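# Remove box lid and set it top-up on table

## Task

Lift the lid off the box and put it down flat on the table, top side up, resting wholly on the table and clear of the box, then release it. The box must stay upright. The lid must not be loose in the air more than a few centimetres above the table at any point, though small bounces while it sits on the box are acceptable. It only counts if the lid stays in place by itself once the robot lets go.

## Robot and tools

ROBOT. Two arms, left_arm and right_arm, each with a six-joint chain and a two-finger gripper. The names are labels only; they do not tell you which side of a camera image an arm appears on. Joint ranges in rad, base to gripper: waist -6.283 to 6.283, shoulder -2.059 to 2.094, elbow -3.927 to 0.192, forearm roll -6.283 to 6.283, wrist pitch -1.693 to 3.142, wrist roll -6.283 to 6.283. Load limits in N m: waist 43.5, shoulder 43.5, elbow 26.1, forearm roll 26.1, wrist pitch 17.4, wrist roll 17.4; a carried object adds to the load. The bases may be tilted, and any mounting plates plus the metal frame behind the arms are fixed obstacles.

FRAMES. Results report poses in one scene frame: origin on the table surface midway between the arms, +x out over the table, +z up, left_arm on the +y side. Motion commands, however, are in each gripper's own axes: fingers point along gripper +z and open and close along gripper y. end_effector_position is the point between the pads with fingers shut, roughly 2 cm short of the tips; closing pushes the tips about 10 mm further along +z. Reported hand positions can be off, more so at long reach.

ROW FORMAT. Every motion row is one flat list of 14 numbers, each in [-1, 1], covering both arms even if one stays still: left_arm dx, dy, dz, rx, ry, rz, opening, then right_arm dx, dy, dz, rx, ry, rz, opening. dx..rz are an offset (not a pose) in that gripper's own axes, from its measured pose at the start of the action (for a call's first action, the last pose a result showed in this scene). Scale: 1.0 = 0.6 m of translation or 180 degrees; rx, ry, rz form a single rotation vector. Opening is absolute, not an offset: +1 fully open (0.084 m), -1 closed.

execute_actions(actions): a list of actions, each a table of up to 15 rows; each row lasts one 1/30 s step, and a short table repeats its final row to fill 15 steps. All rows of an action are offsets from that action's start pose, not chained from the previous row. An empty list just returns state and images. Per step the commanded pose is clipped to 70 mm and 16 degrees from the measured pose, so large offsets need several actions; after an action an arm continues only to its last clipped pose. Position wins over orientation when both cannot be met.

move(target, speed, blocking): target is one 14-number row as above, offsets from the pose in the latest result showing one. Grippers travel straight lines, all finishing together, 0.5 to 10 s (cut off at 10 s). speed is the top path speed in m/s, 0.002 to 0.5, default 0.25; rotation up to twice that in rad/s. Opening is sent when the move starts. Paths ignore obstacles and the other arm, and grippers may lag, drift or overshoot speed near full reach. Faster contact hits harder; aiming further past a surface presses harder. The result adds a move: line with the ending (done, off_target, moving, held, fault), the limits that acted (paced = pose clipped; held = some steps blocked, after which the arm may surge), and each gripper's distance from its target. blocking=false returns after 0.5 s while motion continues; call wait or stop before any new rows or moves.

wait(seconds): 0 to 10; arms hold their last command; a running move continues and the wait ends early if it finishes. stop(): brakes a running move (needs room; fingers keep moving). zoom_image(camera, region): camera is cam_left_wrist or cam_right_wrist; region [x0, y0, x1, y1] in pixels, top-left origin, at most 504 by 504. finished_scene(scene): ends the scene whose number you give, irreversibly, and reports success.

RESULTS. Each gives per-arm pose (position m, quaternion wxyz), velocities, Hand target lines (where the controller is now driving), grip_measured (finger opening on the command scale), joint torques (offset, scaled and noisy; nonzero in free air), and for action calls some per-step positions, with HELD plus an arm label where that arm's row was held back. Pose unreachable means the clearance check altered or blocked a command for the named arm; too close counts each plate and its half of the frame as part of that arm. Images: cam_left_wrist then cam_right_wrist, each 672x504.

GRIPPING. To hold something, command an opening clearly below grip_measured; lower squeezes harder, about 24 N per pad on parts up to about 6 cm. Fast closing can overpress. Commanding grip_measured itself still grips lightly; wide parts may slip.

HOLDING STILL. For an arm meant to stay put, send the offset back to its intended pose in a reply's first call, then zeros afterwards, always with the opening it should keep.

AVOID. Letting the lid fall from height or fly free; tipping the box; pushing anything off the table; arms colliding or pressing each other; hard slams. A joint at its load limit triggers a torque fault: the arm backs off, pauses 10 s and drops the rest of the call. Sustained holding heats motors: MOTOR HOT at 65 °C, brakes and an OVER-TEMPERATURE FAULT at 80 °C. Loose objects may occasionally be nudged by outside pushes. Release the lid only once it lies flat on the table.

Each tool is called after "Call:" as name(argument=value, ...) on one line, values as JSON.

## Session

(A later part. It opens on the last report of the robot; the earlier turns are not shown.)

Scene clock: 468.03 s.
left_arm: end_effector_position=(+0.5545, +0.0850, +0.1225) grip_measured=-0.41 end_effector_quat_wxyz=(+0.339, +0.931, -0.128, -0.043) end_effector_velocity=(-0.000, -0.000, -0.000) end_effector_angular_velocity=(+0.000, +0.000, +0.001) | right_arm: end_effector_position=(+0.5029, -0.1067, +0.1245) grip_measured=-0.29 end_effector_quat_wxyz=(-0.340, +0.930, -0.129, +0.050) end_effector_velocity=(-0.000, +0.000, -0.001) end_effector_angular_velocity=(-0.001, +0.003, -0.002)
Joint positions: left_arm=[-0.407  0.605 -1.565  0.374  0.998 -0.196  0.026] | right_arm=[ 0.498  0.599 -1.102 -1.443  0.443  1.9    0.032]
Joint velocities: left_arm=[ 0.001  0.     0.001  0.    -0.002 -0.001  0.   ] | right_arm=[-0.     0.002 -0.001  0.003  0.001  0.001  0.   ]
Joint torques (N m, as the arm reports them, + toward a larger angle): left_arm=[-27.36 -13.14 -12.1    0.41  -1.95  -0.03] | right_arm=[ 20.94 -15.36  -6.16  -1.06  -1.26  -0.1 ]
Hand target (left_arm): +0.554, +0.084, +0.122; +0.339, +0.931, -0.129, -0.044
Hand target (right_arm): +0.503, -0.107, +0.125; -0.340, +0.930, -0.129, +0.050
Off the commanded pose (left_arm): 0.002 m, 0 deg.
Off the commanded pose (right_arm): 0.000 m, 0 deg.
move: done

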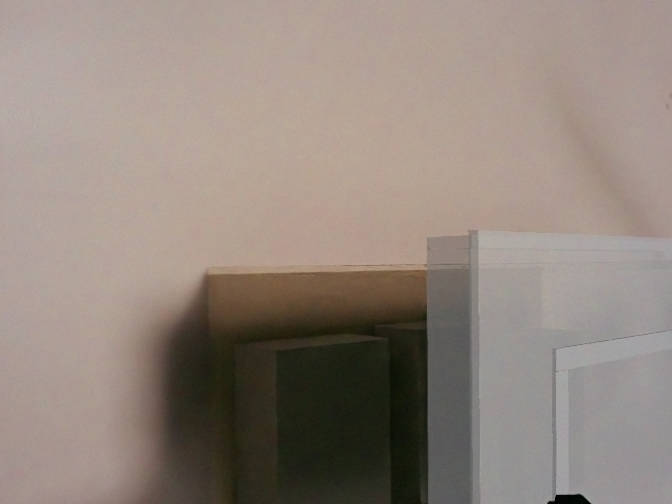

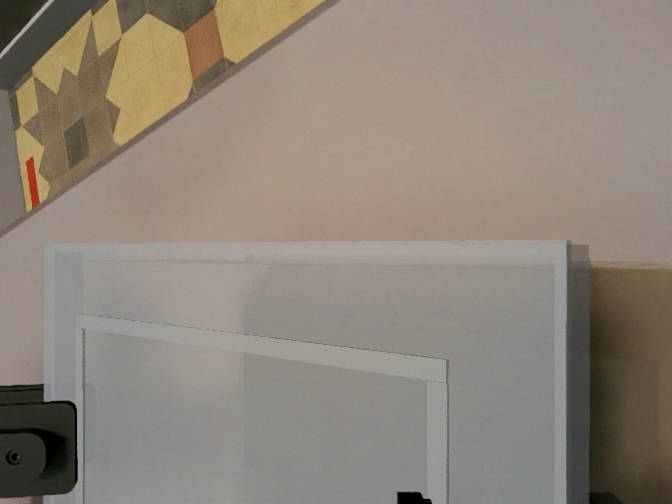

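Call:
execute_actions(actions=[[[0,0.001,0,0,0,0,-0.41,0,0,0,0,0,0,-0.36],[0,0.002,0,0,0,0,-0.40,0,0,0,0,0,0,-0.36],[0,0.003,0,0,0,0,-0.38,0,0,0,0,0,0,-0.36],[0,0.004,0,0,0,0,-0.36,0,0,0,0,0,0,-0.36],[0,0.005,0,0,0,0,-0.34,0,0,0,0,0,0,-0.36],[0,0.0055,0.0005,0,0,0,-0.32,0,0,0,0,0,0,-0.36],[0,0.006,0.001,0,0,0,-0.3,0,0,0,0,0,0,-0.36],[0,0.006,0.002,0,0,0,-0.28,0,0,0,0,0,0,-0.36],[0,0.006,0.003,0,0,0,-0.26,0,0,0,0,0,0,-0.36],[0,0.006,0.004,0,0,0,-0.24,0,0,0,0,0,0,-0.36],[0,0.006,0.005,0,0,0,-0.22,0,0,0,0,0,0,-0.36],[0,0.006,0.006,0,0,0,-0.21,0,0,0,0,0,0,-0.36],[0,0.006,0.0067,0,0,0,-0.21,0,0,0,0,0,0,-0.36]]])

Call:
wait(seconds=0.6)

Scene clock: 507.03 s.
left_arm: end_effector_position=(+0.5530, +0.0803, +0.1226) grip_measured=-0.22 end_effector_quat_wxyz=(+0.339, +0.931, -0.129, -0.043) end_effector_velocity=(+0.001, -0.004, -0.007) end_effector_angular_velocity=(+0.002, -0.006, +0.004) | right_arm: end_effector_position=(+0.5030, -0.1067, +0.1247) grip_measured=-0.29 end_effector_quat_wxyz=(-0.340, +0.930, -0.129, +0.050) end_effector_velocity=(-0.001, -0.002, -0.002) end_effector_angular_velocity=(-0.004, +0.005, -0.002)
Joint positions: left_arm=[-0.411  0.61  -1.562  0.376  0.992 -0.203  0.035] | right_arm=[ 0.498  0.599 -1.102 -1.443  0.443  1.9    0.032]
Joint velocities: left_arm=[ 0.006  0.012  0.003  0.01  -0.022 -0.004  0.002] | right_arm=[-0.003 -0.003  0.005  0.002  0.003  0.    -0.   ]
Joint torques (N m, as the arm reports them, + toward a larger angle): left_arm=[-30.41  -8.39  -6.88  -1.34  -1.74  -0.04] | right_arm=[ 22.38 -11.78  -6.35  -1.47  -3.01  -0.3 ]
Hand target (left_arm): +0.553, +0.080, +0.122; +0.339, +0.931, -0.128, -0.043
Hand target (right_arm): +0.503, -0.107, +0.124; -0.340, +0.930, -0.129, +0.050
Off the commanded pose (left_arm): 0.001 m, 0 deg.
Off the commanded pose (right_arm): 0.000 m, 0 deg.
Step readings (end_effector_position):
0: left_arm (+0.5536, +0.0840, +0.1221) | right_arm (+0.5030, -0.1067, +0.1245)
1: left_arm (+0.5537, +0.0840, +0.1221) | right_arm (+0.5030, -0.1067, +0.1245)
2: left_arm (+0.5537, +0.0840, +0.1222) | right_arm (+0.5030, -0.1067, +0.1245)
4: left_arm (+0.5534, +0.0837, +0.1223) | right_arm (+0.5031, -0.1066, +0.1247)
8: left_arm (+0.5530, +0.0825, +0.1231) | right_arm (+0.5032, -0.1066, +0.1249)
15: end_effector_position above

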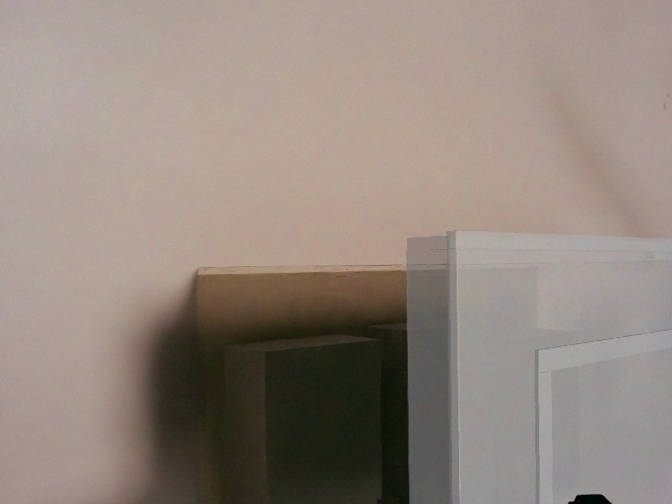

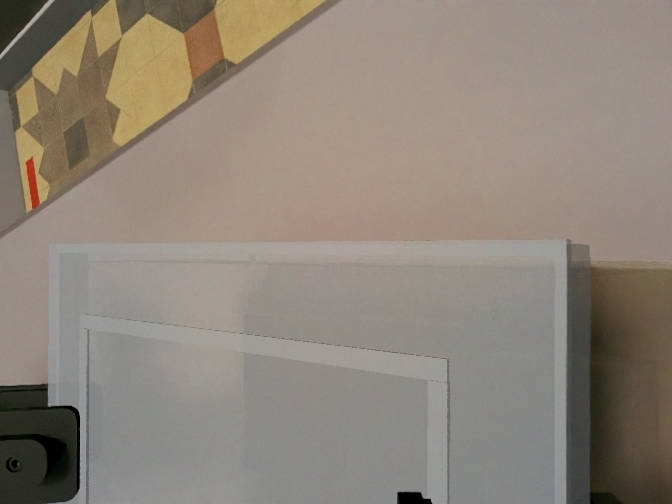

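Scene clock: 507.63 s.
left_arm: end_effector_position=(+0.5531, +0.0798, +0.1219) grip_measured=-0.22 end_effector_quat_wxyz=(+0.339, +0.931, -0.128, -0.043) end_effector_velocity=(-0.000, -0.000, -0.000) end_effector_angular_velocity=(-0.000, +0.000, -0.001) | right_arm: end_effector_position=(+0.5029, -0.1067, +0.1246) grip_measured=-0.29 end_effector_quat_wxyz=(-0.340, +0.930, -0.129, +0.050) end_effector_velocity=(+0.000, -0.000, -0.001) end_effector_angular_velocity=(-0.001, +0.002, -0.001)
Joint positions: left_arm=[-0.411  0.611 -1.562  0.376  0.989 -0.204  0.035] | right_arm=[ 0.498  0.599 -1.102 -1.443  0.443  1.9    0.031]
Joint velocities: left_arm=[ 0.     0.001 -0.    -0.    -0.     0.001 -0.   ] | right_arm=[-0.001  0.001 -0.     0.001  0.     0.    -0.   ]
Joint torques (N m, as the arm reports them, + toward a larger angle): left_arm=[-30.19  -7.97  -6.47  -1.08  -1.69  -0.04] | right_arm=[ 22.24 -12.07  -5.99  -1.43  -2.56  -0.2 ]
Hand target (left_arm): +0.553, +0.080, +0.122; +0.339, +0.931, -0.128, -0.043
Hand target (right_arm): +0.503, -0.107, +0.124; -0.340, +0.930, -0.129, +0.050
Off the commanded pose (left_arm): 0.000 m, 0 deg.
Off the commanded pose (right_arm): 0.000 m, 0 deg.
wait: 0.60 s; at rest by 0.17 s

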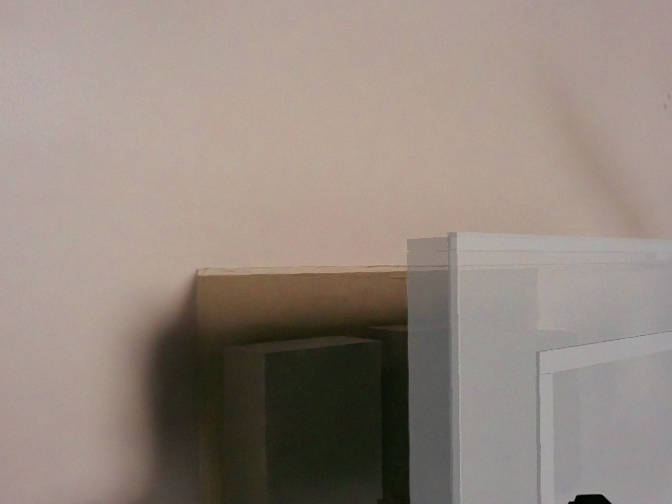

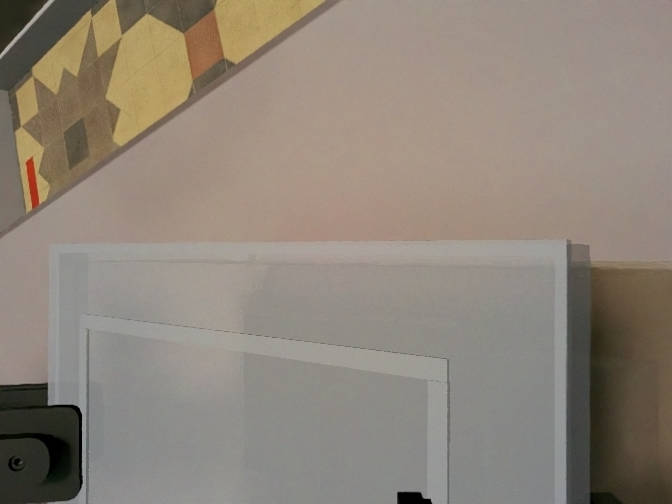

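Call:
execute_actions(actions=[[[0,-0.001,0,0,0,0,-0.18,0,0,0,0,0,0,-0.36],[0,-0.002,0,0,0,0,-0.15,0,0,0,0,0,0,-0.36],[0,-0.003,0,0,0,0,-0.12,0,0,0,0,0,0,-0.36],[0,-0.004,0,0,0,0,-0.09,0,0,0,0,0,0,-0.36],[0,-0.005,0,0,0,0,-0.06,0,0,0,0,0,0,-0.36],[0,-0.005,0,0,0,0,-0.06,0,0,0,0,0,0,-0.36],[0,-0.005,0,0,0,0,-0.06,0,0,0,0,0,0,-0.36],[0,-0.005,0.001,0,0,0,-0.06,0,0,0,0,0,0,-0.36],[0,-0.005,0.002,0,0,0,-0.06,0,0,0,0,0,0,-0.36],[0,-0.005,0.003,0,0,0,-0.06,0,0,0,0,0,0,-0.36],[0,-0.005,0.004,0,0,0,-0.06,0,0,0,0,0,0,-0.36]]])

Call:
wait(seconds=0.8)

Scene clock: 534.87 s.
left_arm: end_effector_position=(+0.5529, +0.0803, +0.1183) grip_measured=-0.07 end_effector_quat_wxyz=(+0.339, +0.931, -0.129, -0.044) end_effector_velocity=(-0.001, -0.002, -0.006) end_effector_angular_velocity=(+0.003, +0.002, -0.001) | right_arm: end_effector_position=(+0.5029, -0.1065, +0.1247) grip_measured=-0.29 end_effector_quat_wxyz=(-0.340, +0.930, -0.129, +0.050) end_effector_velocity=(-0.000, -0.000, -0.001) end_effector_angular_velocity=(-0.001, +0.002, -0.001)
Joint positions: left_arm=[-0.405  0.613 -1.56   0.377  0.985 -0.199  0.041] | right_arm=[ 0.498  0.6   -1.103 -1.443  0.442  1.9    0.031]
Joint velocities: left_arm=[ 0.006  0.006  0.004  0.005 -0.009 -0.001  0.   ] | right_arm=[-0.     0.001  0.     0.     0.001  0.001 -0.   ]
Joint torques (N m, as the arm reports them, + toward a larger angle): left_arm=[-26.19 -13.78 -11.75   0.29  -1.04  -0.05] | right_arm=[ 21.14 -14.14  -4.89  -0.96  -1.64  -0.09]
Hand target (left_arm): +0.553, +0.081, +0.118; +0.339, +0.931, -0.128, -0.043
Hand target (right_arm): +0.503, -0.107, +0.125; -0.340, +0.930, -0.129, +0.050
Off the commanded pose (left_arm): 0.001 m, 0 deg.
Off the commanded pose (right_arm): 0.000 m, 0 deg.
Step readings (end_effector_position):
0: left_arm (+0.5530, +0.0798, +0.1218) | right_arm (+0.5029, -0.1067, +0.1245)
1: left_arm (+0.5530, +0.0798, +0.1218) | right_arm (+0.5029, -0.1067, +0.1245)
2: left_arm (+0.5529, +0.0796, +0.1218) | right_arm (+0.5029, -0.1066, +0.1246)
4: left_arm (+0.5521, +0.0788, +0.1214) | right_arm (+0.5029, -0.1064, +0.1247)
8: left_arm (+0.5513, +0.0791, +0.1196) | right_arm (+0.5029, -0.1064, +0.1247)
15: end_effector_position above

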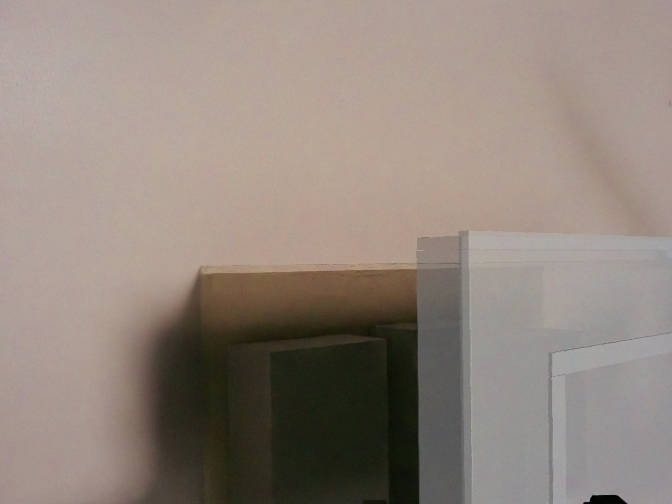

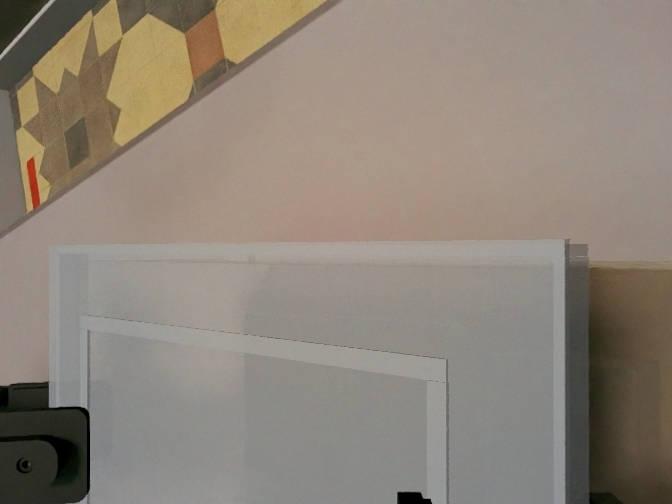

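Scene clock: 535.67 s.
left_arm: end_effector_position=(+0.5533, +0.0806, +0.1181) grip_measured=-0.07 end_effector_quat_wxyz=(+0.339, +0.931, -0.128, -0.043) end_effector_velocity=(+0.000, +0.000, +0.000) end_effector_angular_velocity=(+0.000, -0.000, +0.001) | right_arm: end_effector_position=(+0.5029, -0.1067, +0.1246) grip_measured=-0.29 end_effector_quat_wxyz=(-0.340, +0.930, -0.129, +0.050) end_effector_velocity=(-0.001, +0.001, +0.000) end_effector_angular_velocity=(+0.000, +0.000, +0.002)
Joint positions: left_arm=[-0.404  0.613 -1.56   0.377  0.984 -0.199  0.041] | right_arm=[ 0.498  0.599 -1.102 -1.443  0.442  1.9    0.031]
Joint velocities: left_arm=[ 0.    -0.    -0.001  0.001  0.    -0.     0.   ] | right_arm=[ 0.001  0.     0.001  0.001 -0.    -0.    -0.   ]
Joint torques (N m, as the arm reports them, + toward a larger angle): left_arm=[-26.11 -13.72 -11.7    0.19  -1.27  -0.06] | right_arm=[ 20.6  -14.3   -4.8   -1.03  -1.31  -0.08]
Hand target (left_arm): +0.553, +0.081, +0.118; +0.339, +0.931, -0.128, -0.043
Hand target (right_arm): +0.503, -0.107, +0.125; -0.340, +0.930, -0.129, +0.050
Off the commanded pose (left_arm): 0.000 m, 0 deg.
Off the commanded pose (right_arm): 0.000 m, 0 deg.
wait: 0.80 s; at rest by 0.17 s

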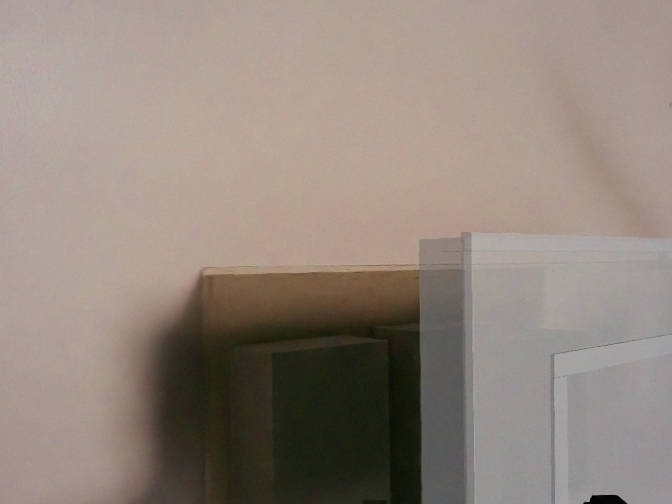

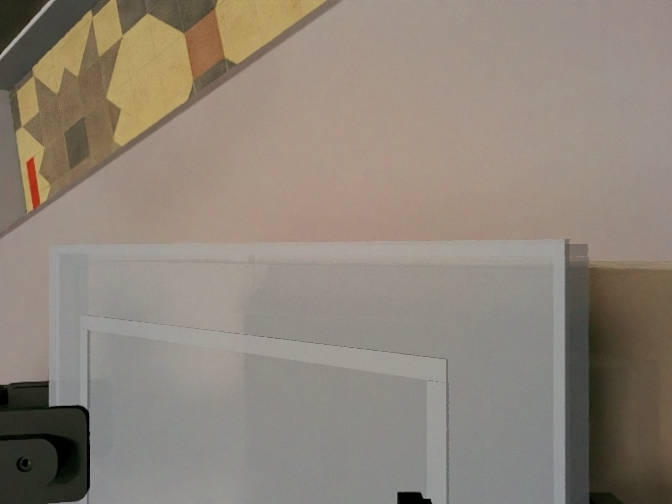

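Call:
execute_actions(actions=[[[0,0.0008,0,0,0,0,-0.09,0,0,0,0,0,0,-0.36],[0,0.0015,0,0,0,0,-0.11,0,0,0,0,0,0,-0.36],[0,0.0015,0,0,0,0,-0.13,0,0,0,0,0,0,-0.36],[0,0.0015,0,0,0,0,-0.15,0,0,0,0,0,0,-0.36],[0,0.0015,0,0,0,0,-0.17,0,0,0,0,0,0,-0.36],[0,0.0015,0,0,0,0,-0.19,0,0,0,0,0,0,-0.36],[0,0.0015,0,0,0,0,-0.21,0,0,0,0,0,0,-0.36],[0,0.0015,0,0,0,0,-0.23,0,0,0,0,0,0,-0.36],[0,0.0015,0,0,0,0,-0.245,0,0,0,0,0,0,-0.36],[0,0.0015,0,0,0,0,-0.26,0,0,0,0,0,0,-0.36],[0,0.0015,0,0,0,0,-0.275,0,0,0,0,0,0,-0.36],[0,0.0015,0,0,0,0,-0.29,0,0,0,0,0,0,-0.36],[0,0.0015,0,0,0,0,-0.305,0,0,0,0,0,0,-0.36],[0,0.0015,0,0,0,0,-0.32,0,0,0,0,0,0,-0.36],[0,0.0015,0,0,0,0,-0.33,0,0,0,0,0,0,-0.36]]])

Call:
wait(seconds=0.5)

Scene clock: 552.23 s.
left_arm: end_effector_position=(+0.5532, +0.0801, +0.1185) grip_measured=-0.28 end_effector_quat_wxyz=(+0.339, +0.931, -0.128, -0.043) end_effector_velocity=(+0.000, -0.000, +0.000) end_effector_angular_velocity=(+0.000, +0.000, +0.001) | right_arm: end_effector_position=(+0.5029, -0.1066, +0.1246) grip_measured=-0.29 end_effector_quat_wxyz=(-0.340, +0.930, -0.129, +0.050) end_effector_velocity=(-0.000, -0.001, +0.000) end_effector_angular_velocity=(-0.001, -0.001, -0.001)
Joint positions: left_arm=[-0.406  0.614 -1.56   0.378  0.984 -0.201  0.032] | right_arm=[ 0.498  0.6   -1.102 -1.443  0.442  1.9    0.031]
Joint velocities: left_arm=[-0.001 -0.     0.    -0.     0.    -0.001  0.   ] | right_arm=[ 0.    -0.002  0.002 -0.001  0.001  0.001 -0.   ]
Joint torques (N m, as the arm reports them, + toward a larger angle): left_arm=[-26.79 -13.53 -11.39   0.03  -1.32  -0.05] | right_arm=[ 20.57 -14.92  -4.6   -0.97  -1.11  -0.07]
Hand target (left_arm): +0.553, +0.080, +0.119; +0.339, +0.931, -0.128, -0.043
Hand target (right_arm): +0.503, -0.107, +0.125; -0.340, +0.930, -0.129, +0.050
Off the commanded pose (left_arm): 0.000 m, 0 deg.
Off the commanded pose (right_arm): 0.000 m, 0 deg.
Step readings (end_effector_position):
0: left_arm (+0.5533, +0.0806, +0.1181) | right_arm (+0.5029, -0.1067, +0.1246)
1: left_arm (+0.5533, +0.0806, +0.1181) | right_arm (+0.5029, -0.1067, +0.1246)
2: left_arm (+0.5533, +0.0805, +0.1182) | right_arm (+0.5029, -0.1067, +0.1246)
4: left_arm (+0.5532, +0.0803, +0.1184) | right_arm (+0.5029, -0.1067, +0.1246)
8: left_arm (+0.5531, +0.0799, +0.1186) | right_arm (+0.5029, -0.1067, +0.1246)
15: end_effector_position above

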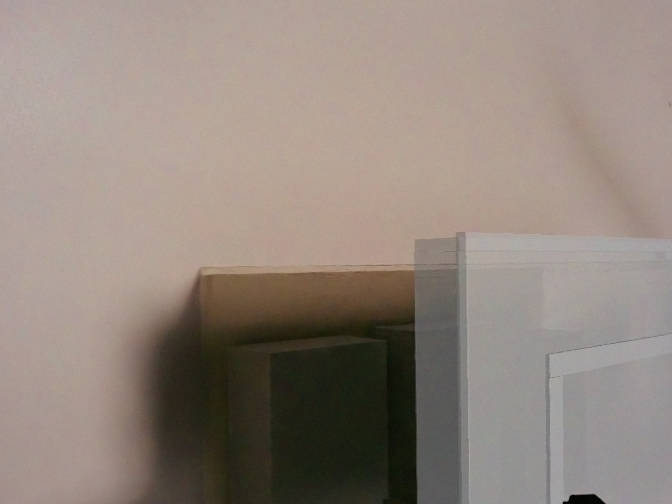

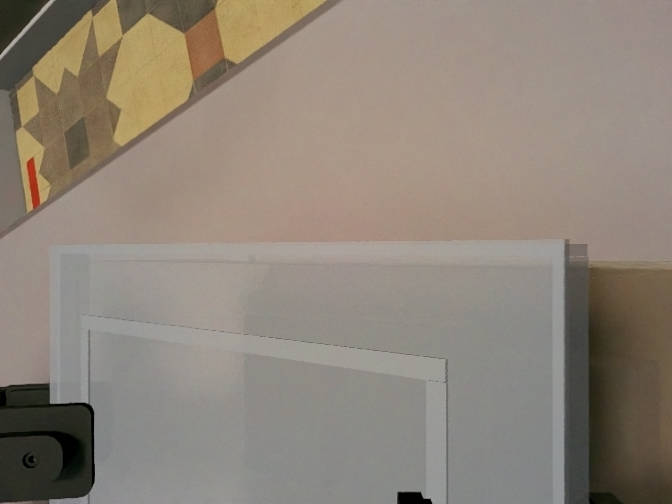

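Scene clock: 552.73 s.
left_arm: end_effector_position=(+0.5531, +0.0799, +0.1186) grip_measured=-0.28 end_effector_quat_wxyz=(+0.339, +0.931, -0.128, -0.043) end_effector_velocity=(+0.001, +0.001, +0.001) end_effector_angular_velocity=(-0.000, -0.000, +0.002) | right_arm: end_effector_position=(+0.5029, -0.1067, +0.1246) grip_measured=-0.29 end_effector_quat_wxyz=(-0.340, +0.930, -0.129, +0.050) end_effector_velocity=(+0.000, -0.001, +0.000) end_effector_angular_velocity=(-0.000, -0.000, -0.002)
Joint positions: left_arm=[-0.406  0.614 -1.56   0.378  0.984 -0.201  0.032] | right_arm=[ 0.498  0.599 -1.102 -1.443  0.443  1.9    0.031]
Joint velocities: left_arm=[-0.    -0.001 -0.001 -0.    -0.    -0.001  0.   ] | right_arm=[-0.    -0.002  0.001 -0.001  0.001  0.001  0.   ]
Joint torques (N m, as the arm reports them, + toward a larger angle): left_arm=[-27.41 -13.48 -11.45   0.01  -1.37  -0.03] | right_arm=[ 20.47 -14.82  -4.7   -0.97  -1.13  -0.04]
Hand target (left_arm): +0.553, +0.080, +0.119; +0.339, +0.931, -0.128, -0.043
Hand target (right_arm): +0.503, -0.107, +0.125; -0.340, +0.930, -0.129, +0.050
Off the commanded pose (left_arm): 0.000 m, 0 deg.
Off the commanded pose (right_arm): 0.000 m, 0 deg.
wait: 0.50 s; at rest by 0.17 s

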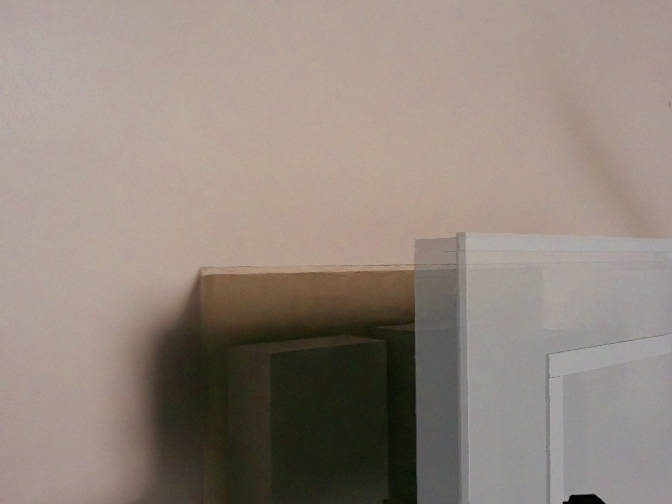

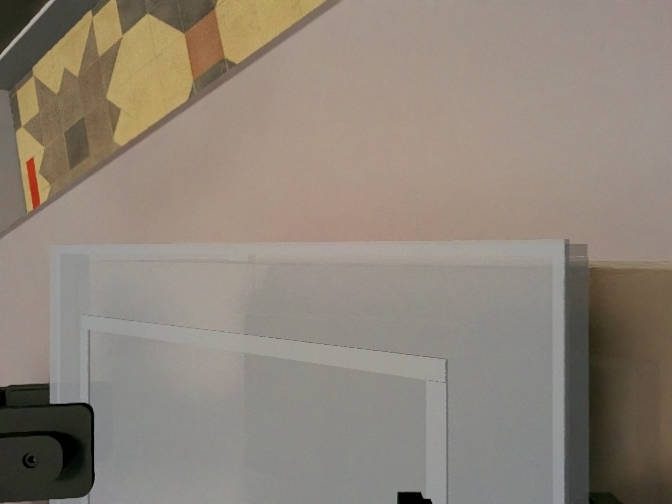

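Call:
move(target=[0.0002,0.0285,-0.0327,0,0,0,-0.34, 0.0002,-0.026,-0.0295,0,0,0,-0.36], speed=0.02)

Scene clock: 567.30 s.
left_arm: end_effector_position=(+0.5532, +0.0799, +0.1444) grip_measured=-0.29 end_effector_quat_wxyz=(+0.339, +0.931, -0.128, -0.043) end_effector_velocity=(-0.001, -0.001, +0.001) end_effector_angular_velocity=(-0.000, +0.004, -0.001) | right_arm: end_effector_position=(+0.5032, -0.1062, +0.1482) grip_measured=-0.29 end_effector_quat_wxyz=(-0.340, +0.930, -0.129, +0.050) end_effector_velocity=(-0.003, +0.001, +0.000) end_effector_angular_velocity=(-0.002, +0.003, +0.005)
Joint positions: left_arm=[-0.444  0.596 -1.575  0.367  1.026 -0.222  0.032] | right_arm=[ 0.545  0.572 -1.097 -1.366  0.469  1.86   0.031]
Joint velocities: left_arm=[-0.002  0.001 -0.001 -0.003  0.004 -0.002 -0.   ] | right_arm=[ 0.004 -0.     0.003  0.008  0.003 -0.005  0.   ]
Joint torques (N m, as the arm reports them, + toward a larger angle): left_arm=[-31.   -11.32  -9.97  -1.2   -1.82  -0.09] | right_arm=[ 20.67 -11.66  -5.76  -1.29  -1.67  -0.03]
Hand target (left_arm): +0.553, +0.080, +0.145; +0.339, +0.931, -0.128, -0.043
Hand target (right_arm): +0.503, -0.106, +0.148; -0.340, +0.930, -0.129, +0.050
Off the commanded pose (left_arm): 0.001 m, 0 deg.
Off the commanded pose (right_arm): 0.000 m, 0 deg.
move: done

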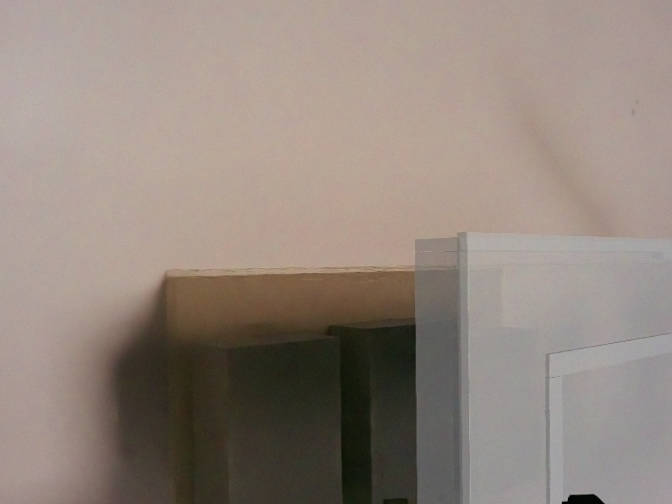

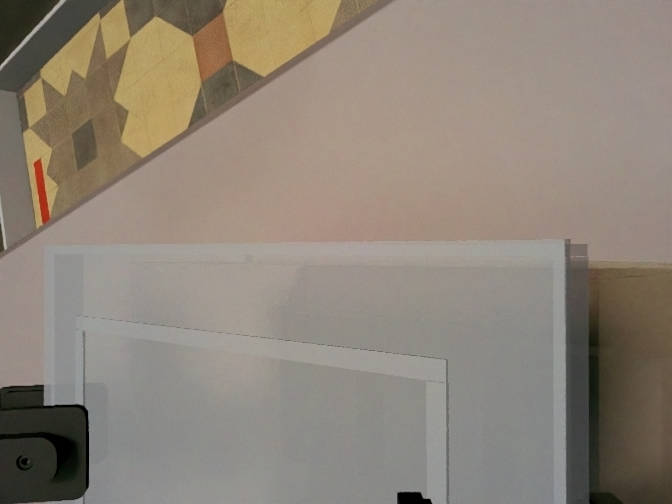

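Call:
move(target=[-0.149,0.0191,0.0147,0,0,0,-0.34, -0.1488,0.0186,-0.0168,0,0,0,-0.36], speed=0.06)

Scene clock: 621.73 s.
left_arm: end_effector_position=(+0.4633, +0.0898, +0.1446) grip_measured=-0.29 end_effector_quat_wxyz=(+0.339, +0.931, -0.128, -0.043) end_effector_velocity=(-0.002, +0.000, -0.001) end_effector_angular_velocity=(+0.000, -0.001, -0.000) | right_arm: end_effector_position=(+0.4133, -0.0957, +0.1488) grip_measured=-0.29 end_effector_quat_wxyz=(-0.341, +0.930, -0.129, +0.050) end_effector_velocity=(-0.002, +0.000, -0.000) end_effector_angular_velocity=(-0.000, +0.000, -0.000)
Joint positions: left_arm=[-0.453  0.334 -1.138  0.413  0.867 -0.312  0.032] | right_arm=[ 0.633  0.546 -0.916 -1.588  0.491  2.2    0.031]
Joint velocities: left_arm=[ 0.    -0.005  0.01   0.002 -0.005 -0.002  0.   ] | right_arm=[ 0.002 -0.     0.005 -0.007  0.001  0.01  -0.   ]
Joint torques (N m, as the arm reports them, + toward a larger angle): left_arm=[-25.53  -8.85  -9.21  -0.56  -1.89  -0.05] | right_arm=[ 18.78 -11.54  -6.51  -0.96  -1.83   0.08]
Hand target (left_arm): +0.463, +0.090, +0.145; +0.339, +0.931, -0.128, -0.043
Hand target (right_arm): +0.413, -0.096, +0.149; -0.341, +0.930, -0.129, +0.050
Off the commanded pose (left_arm): 0.000 m, 0 deg.
Off the commanded pose (right_arm): 0.001 m, 0 deg.
move: done

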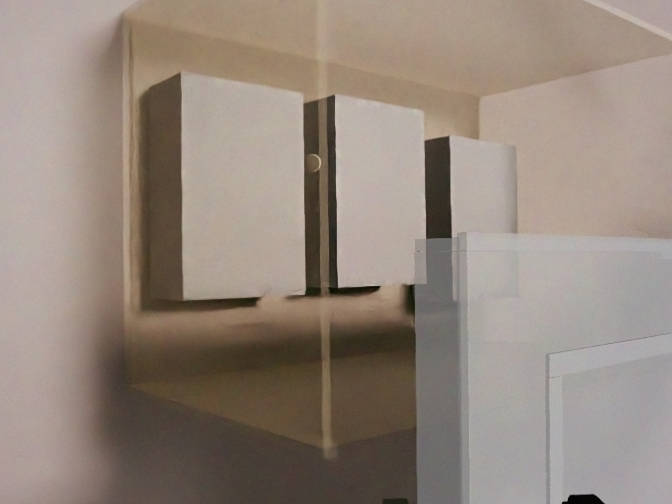

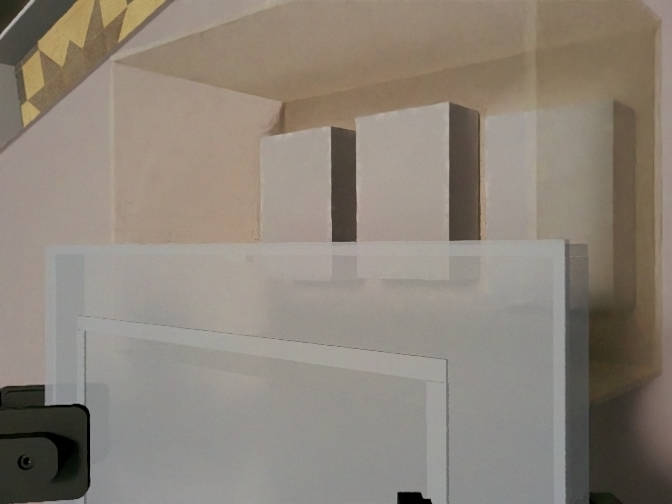

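Call:
move(target=[-0.149,0.0195,0.015,0,0,0,-0.34, -0.1488,0.0186,-0.0168,0,0,0,-0.36], speed=0.07)

Scene clock: 631.37 s.
left_arm: end_effector_position=(+0.3737, +0.0997, +0.1449) grip_measured=-0.29 end_effector_quat_wxyz=(+0.339, +0.931, -0.128, -0.043) end_effector_velocity=(-0.003, +0.001, -0.000) end_effector_angular_velocity=(+0.001, -0.000, +0.000) | right_arm: end_effector_position=(+0.3234, -0.0852, +0.1495) grip_measured=-0.29 end_effector_quat_wxyz=(-0.341, +0.930, -0.128, +0.049) end_effector_velocity=(-0.001, +0.000, +0.001) end_effector_angular_velocity=(+0.001, -0.004, -0.002)
Joint positions: left_arm=[-0.469  0.1   -0.781  0.46   0.759 -0.396  0.032] | right_arm=[ 0.766  0.571 -0.781 -1.735  0.543  2.516  0.031]
Joint velocities: left_arm=[ 0.    -0.008  0.011  0.002 -0.003 -0.003  0.   ] | right_arm=[ 0.005 -0.     0.003 -0.007  0.003  0.011 -0.   ]
Joint torques (N m, as the arm reports them, + toward a larger angle): left_arm=[-18.96  -7.36 -10.15  -0.05  -2.01   0.  ] | right_arm=[ 16.01 -11.66  -6.94  -0.61  -1.25  -0.08]
Hand target (left_arm): +0.373, +0.100, +0.145; +0.339, +0.931, -0.128, -0.043
Hand target (right_arm): +0.323, -0.085, +0.149; -0.341, +0.930, -0.128, +0.049
Off the commanded pose (left_arm): 0.001 m, 0 deg.
Off the commanded pose (right_arm): 0.001 m, 0 deg.
move: done

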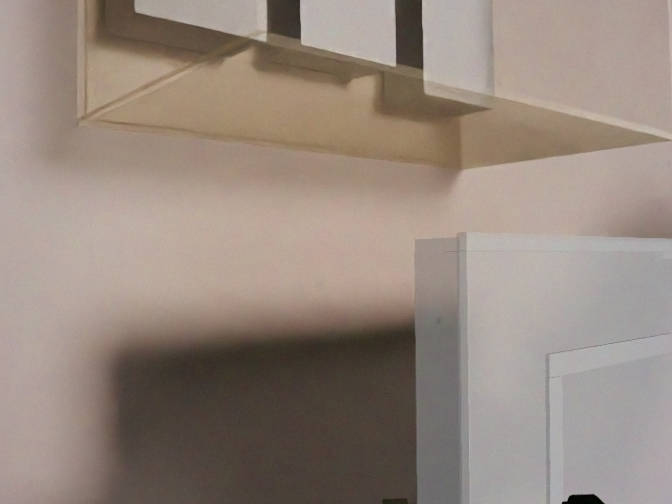

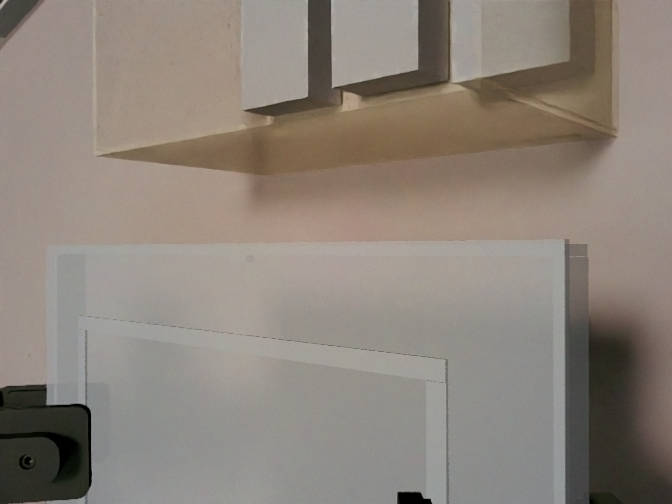

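Call:
move(target=[-0.0011,-0.1064,0.1282,0,0,0,-0.34, -0.0006,0.1082,0.1289,0,0,0,-0.36], speed=0.07)

Scene clock: 650.13 s.
left_arm: end_effector_position=(+0.3736, +0.0993, +0.0452) grip_measured=-0.29 end_effector_quat_wxyz=(+0.340, +0.931, -0.128, -0.043) end_effector_velocity=(-0.000, -0.000, -0.002) end_effector_angular_velocity=(-0.000, +0.000, -0.000) | right_arm: end_effector_position=(+0.3233, -0.0853, +0.0481) grip_measured=-0.29 end_effector_quat_wxyz=(-0.340, +0.930, -0.128, +0.049) end_effector_velocity=(-0.000, -0.000, -0.002) end_effector_angular_velocity=(+0.001, +0.001, -0.001)
Joint positions: left_arm=[-0.243  0.245 -0.771  0.605  0.561 -0.343  0.032] | right_arm=[ 0.543  0.741 -0.835 -2.151  0.555  2.744  0.031]
Joint velocities: left_arm=[ 0.004  0.003  0.     0.003 -0.004 -0.    -0.   ] | right_arm=[-0.005  0.004 -0.001 -0.01   0.     0.006  0.   ]
Joint torques (N m, as the arm reports them, + toward a larger angle): left_arm=[-20.9   -8.83  -5.41   0.1   -2.5   -0.21] | right_arm=[ 18.02 -11.32  -4.18  -0.52  -1.19  -0.1 ]
Hand target (left_arm): +0.373, +0.099, +0.045; +0.340, +0.931, -0.129, -0.043
Hand target (right_arm): +0.323, -0.085, +0.048; -0.341, +0.930, -0.128, +0.049
Off the commanded pose (left_arm): 0.000 m, 0 deg.
Off the commanded pose (right_arm): 0.001 m, 0 deg.
move: done

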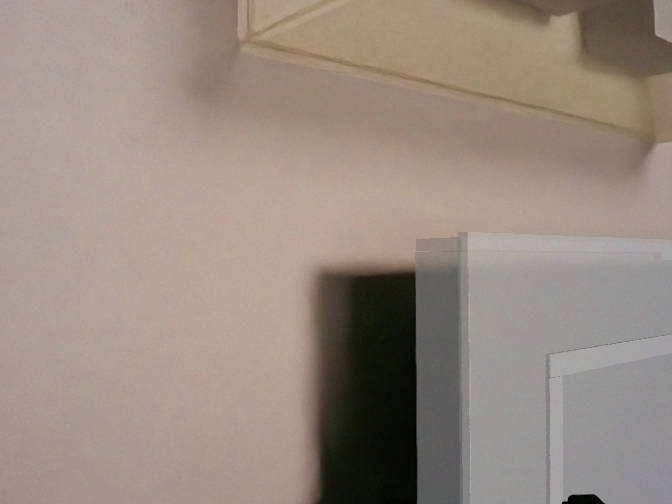

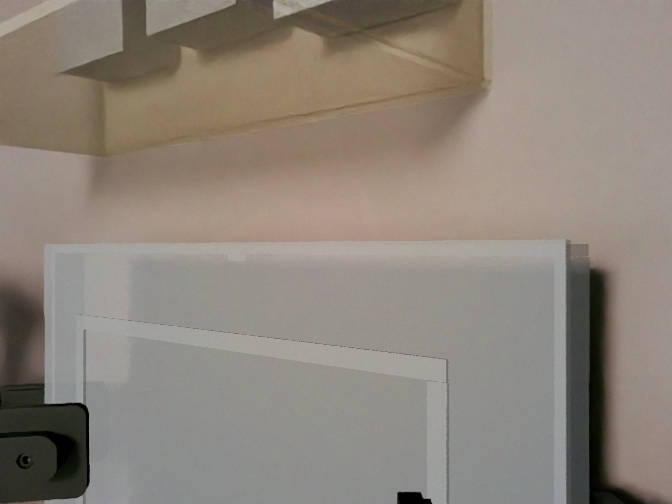

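Call:
move(target=[-0.0001,-0.0139,0.0166,0,0,0,-0.34, -0.0001,0.014,0.0165,0,0,0,-0.36], speed=0.02)

Scene clock: 668.93 s.
left_arm: end_effector_position=(+0.3735, +0.0991, +0.0324) grip_measured=-0.29 end_effector_quat_wxyz=(+0.340, +0.931, -0.129, -0.043) end_effector_velocity=(+0.001, +0.000, -0.002) end_effector_angular_velocity=(-0.000, -0.002, +0.001) | right_arm: end_effector_position=(+0.3233, -0.0853, +0.0353) grip_measured=-0.29 end_effector_quat_wxyz=(-0.340, +0.930, -0.128, +0.049) end_effector_velocity=(+0.002, -0.000, -0.001) end_effector_angular_velocity=(+0.001, -0.001, -0.004)
Joint positions: left_arm=[-0.215  0.269 -0.778  0.627  0.539 -0.34   0.032] | right_arm=[ 0.514  0.764 -0.847 -2.198  0.56   2.765  0.031]
Joint velocities: left_arm=[ 0.004  0.003 -0.002  0.004 -0.004  0.001  0.   ] | right_arm=[-0.004  0.002 -0.003 -0.008  0.002  0.005 -0.   ]
Joint torques (N m, as the arm reports them, + toward a larger angle): left_arm=[-21.43  -8.36  -3.84   0.1   -2.52  -0.26] | right_arm=[ 18.57 -11.74  -4.21  -0.94  -1.22  -0.08]
Hand target (left_arm): +0.374, +0.099, +0.032; +0.340, +0.931, -0.128, -0.043
Hand target (right_arm): +0.323, -0.085, +0.035; -0.340, +0.930, -0.128, +0.049
Off the commanded pose (left_arm): 0.000 m, 0 deg.
Off the commanded pose (right_arm): 0.000 m, 0 deg.
move: done

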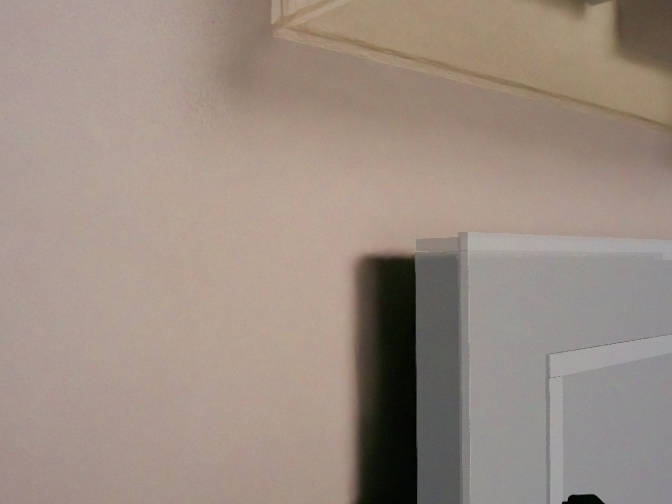

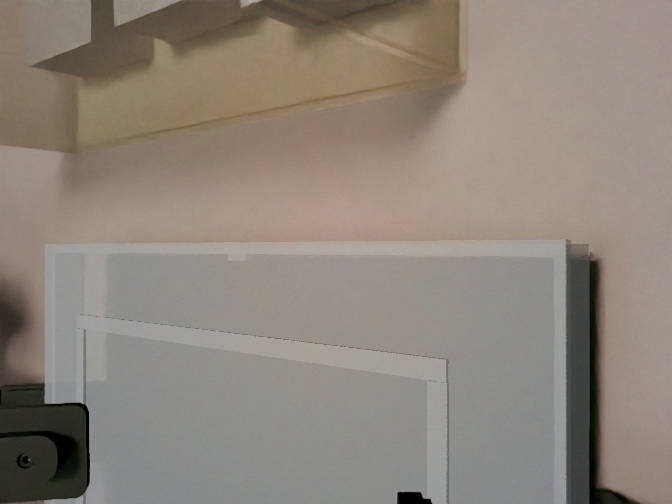

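Call:
move(target=[0,-0.0032,0.0038,0,0,0,-0.34, 0,0.0032,0.0038,0,0,0,-0.36], speed=0.01)

Scene clock: 682.03 s.
left_arm: end_effector_position=(+0.3738, +0.0992, +0.0298) grip_measured=-0.29 end_effector_quat_wxyz=(+0.340, +0.931, -0.128, -0.043) end_effector_velocity=(-0.001, -0.001, -0.001) end_effector_angular_velocity=(-0.000, +0.001, -0.001) | right_arm: end_effector_position=(+0.3233, -0.0853, +0.0326) grip_measured=-0.29 end_effector_quat_wxyz=(-0.341, +0.930, -0.128, +0.049) end_effector_velocity=(-0.000, +0.000, -0.001) end_effector_angular_velocity=(+0.000, -0.000, +0.000)
Joint positions: left_arm=[-0.209  0.274 -0.78   0.631  0.534 -0.339  0.032] | right_arm=[ 0.508  0.769 -0.849 -2.208  0.56   2.77   0.031]
Joint velocities: left_arm=[ 0.001  0.002  0.001  0.001 -0.002  0.    -0.   ] | right_arm=[-0.001  0.002 -0.001 -0.002  0.001  0.002 -0.   ]
Joint torques (N m, as the arm reports them, + toward a larger angle): left_arm=[-20.19  -8.25  -4.5    0.31  -2.49  -0.17] | right_arm=[ 17.54 -10.42  -3.84  -0.86  -0.82  -0.22]
Hand target (left_arm): +0.374, +0.099, +0.029; +0.340, +0.931, -0.129, -0.043
Hand target (right_arm): +0.323, -0.085, +0.032; -0.340, +0.930, -0.128, +0.049
Off the commanded pose (left_arm): 0.000 m, 0 deg.
Off the commanded pose (right_arm): 0.000 m, 0 deg.
move: done

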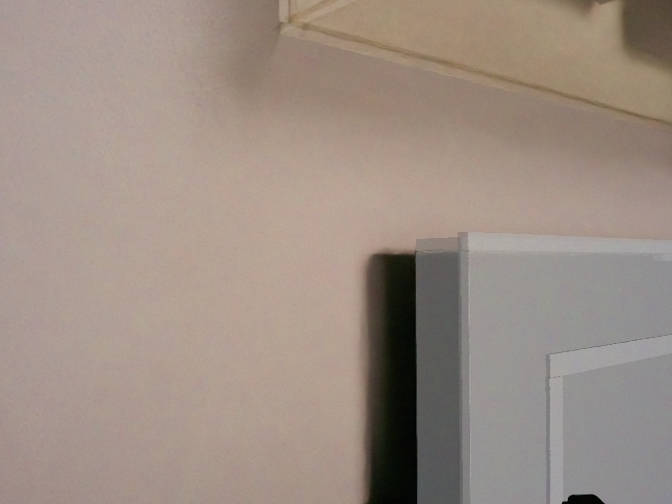

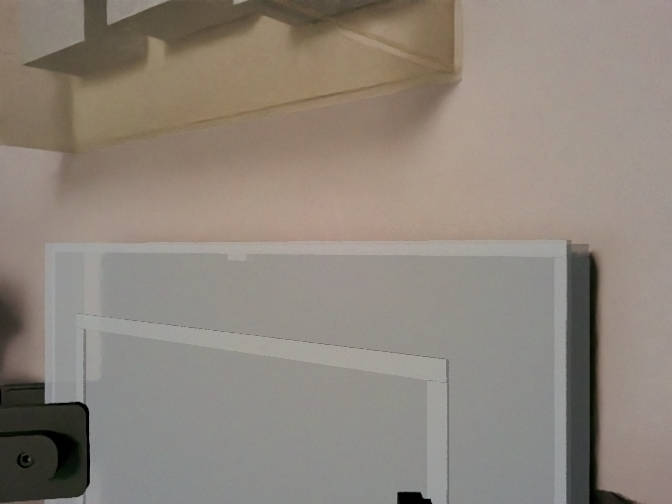

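Call:
execute_actions(actions=[[[0,0.0008,-0.001,0,0,0,-0.3,0,-0.0005,-0.0006,0,0,0,-0.33],[0,0.0012,-0.0014,0,0,0,-0.29,0,-0.0005,-0.0006,0,0,0,-0.33],[0,0.0016,-0.0019,0,0,0,-0.28,0,-0.0005,-0.0006,0,0,0,-0.33],[0,0.002,-0.0024,0,0,0,-0.26,0,-0.0005,-0.0006,0,0,0,-0.33],[0,0.0023,-0.0028,0,0,0,-0.24,0,-0.0005,-0.0006,0,0,0,-0.33],[0,0.0026,-0.0031,0,0,0,-0.22,0,-0.0005,-0.0006,0,0,0,-0.33],[0,0.0029,-0.0035,0,0,0,-0.2,0,-0.0005,-0.0006,0,0,0,-0.33],[0,0.0032,-0.0038,0,0,0,-0.18,0,-0.0005,-0.0006,0,0,0,-0.33],[0,0.0035,-0.0042,0,0,0,-0.16,0,-0.0005,-0.0006,0,0,0,-0.33],[0,0.0038,-0.0045,0,0,0,-0.14,0,-0.0005,-0.0006,0,0,0,-0.33],[0,0.0041,-0.0049,0,0,0,-0.12,0,-0.0005,-0.0006,0,0,0,-0.33],[0,0.0044,-0.0052,0,0,0,-0.1,0,-0.0005,-0.0006,0,0,0,-0.33],[0,0.0047,-0.0056,0,0,0,-0.08,0,-0.0005,-0.0006,0,0,0,-0.33],[0,0.0049,-0.0059,0,0,0,-0.06,0,-0.0005,-0.0006,0,0,0,-0.33],[0,0.0049,-0.0059,0,0,0,-0.03,0,-0.0005,-0.0006,0,0,0,-0.33]],[[0,0.0009,-0.0011,0,0,0,-0.01,0,0,0,0,0,0,-0.33],[0,0.0012,-0.0014,0,0,0,0.01,0,0,0,0,0,0,-0.33],[0,0.0015,-0.0018,0,0,0,0.03,0,0,0,0,0,0,-0.33],[0,0.0018,-0.0021,0,0,0,0.05,0,0,0,0,0,0,-0.33],[0,0.0021,-0.0025,0,0,0,0.07,0,0,0,0,0,0,-0.33],[0,0.0024,-0.0028,0,0,0,0.09,0,0,0,0,0,0,-0.33],[0,0.0027,-0.0032,0,0,0,0.11,0,0,0,0,0,0,-0.33],[0,0.003,-0.0035,0,0,0,0.13,0,0,0,0,0,0,-0.33],[0,0.0032,-0.0038,0,0,0,0.15,0,0,0,0,0,0,-0.33],[0,0.0034,-0.0041,0,0,0,0.17,0,0,0,0,0,0,-0.33],[0,0.0036,-0.0043,0,0,0,0.19,0,0,0,0,0,0,-0.33],[0,0.0038,-0.0045,0,0,0,0.21,0,0,0,0,0,0,-0.33],[0,0.004,-0.0047,0,0,0,0.23,0,0,0,0,0,0,-0.33],[0,0.004,-0.0047,0,0,0,0.25,0,0,0,0,0,0,-0.33]]])

Scene clock: 715.53 s.
left_arm: end_effector_position=(+0.3727, +0.0983, +0.0370) grip_measured=+0.23 end_effector_quat_wxyz=(+0.340, +0.931, -0.129, -0.043) end_effector_velocity=(-0.000, +0.000, +0.003) end_effector_angular_velocity=(+0.001, -0.000, -0.001) | right_arm: end_effector_position=(+0.3234, -0.0853, +0.0327) grip_measured=-0.33 end_effector_quat_wxyz=(-0.340, +0.930, -0.129, +0.049) end_effector_velocity=(+0.001, -0.000, +0.001) end_effector_angular_velocity=(+0.001, -0.002, -0.001)
Joint positions: left_arm=[-0.226  0.262 -0.774  0.619  0.546 -0.341  0.054] | right_arm=[ 0.508  0.769 -0.849 -2.207  0.561  2.769  0.03 ]
Joint velocities: left_arm=[-0.008 -0.007  0.002 -0.005  0.008 -0.001  0.01 ] | right_arm=[ 0.001 -0.002  0.001 -0.001 -0.     0.001 -0.   ]
Joint torques (N m, as the arm reports them, + toward a larger angle): left_arm=[-17.59 -10.43  -6.47   0.89  -1.47  -0.05] | right_arm=[ 18.32 -13.34  -3.19  -0.75  -1.39  -0.03]
Hand target (left_arm): +0.373, +0.098, +0.037; +0.340, +0.931, -0.129, -0.043
Hand target (right_arm): +0.323, -0.085, +0.033; -0.340, +0.930, -0.129, +0.049
Off the commanded pose (left_arm): 0.000 m, 0 deg.
Off the commanded pose (right_arm): 0.000 m, 0 deg.
Step readings (end_effector_position; steps 1 to 15: 1st action; 16 to 30: 2nd action):
0: left_arm (+0.3735, +0.0991, +0.0295) | right_arm (+0.3233, -0.0853, +0.0323)
1: left_arm (+0.3735, +0.0991, +0.0295) | right_arm (+0.3233, -0.0853, +0.0324)
2: left_arm (+0.3735, +0.0991, +0.0296) | right_arm (+0.3233, -0.0853, +0.0324)
4: left_arm (+0.3734, +0.0991, +0.0299) | right_arm (+0.3233, -0.0854, +0.0325)
8: left_arm (+0.3726, +0.0987, +0.0311) | right_arm (+0.3232, -0.0853, +0.0327)
15: left_arm (+0.3727, +0.0984, +0.0335) | right_arm (+0.3234, -0.0853, +0.0328)
16: left_arm (+0.3729, +0.0985, +0.0338) | right_arm (+0.3234, -0.0853, +0.0328)
17: left_arm (+0.3730, +0.0985, +0.0341) | right_arm (+0.3235, -0.0853, +0.0327)
19: left_arm (+0.3728, +0.0983, +0.0345) | right_arm (+0.3234, -0.0853, +0.0327)
23: left_arm (+0.3726, +0.0982, +0.0354) | right_arm (+0.3234, -0.0853, +0.0327)
30: end_effector_position above

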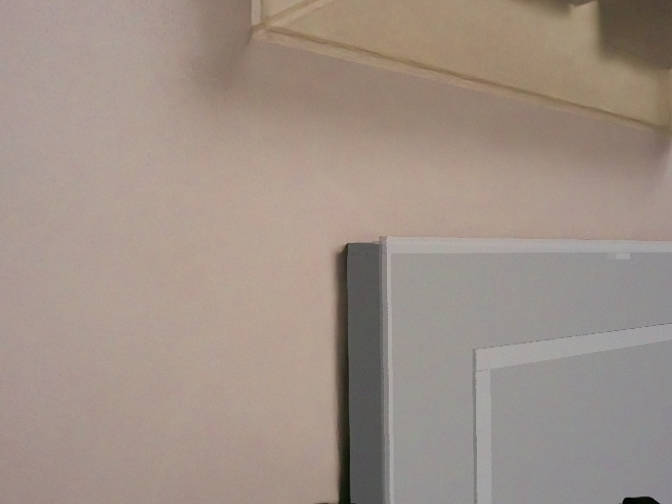

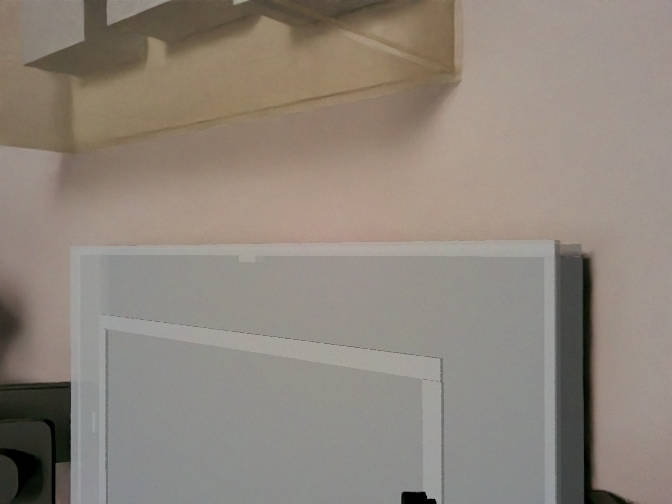

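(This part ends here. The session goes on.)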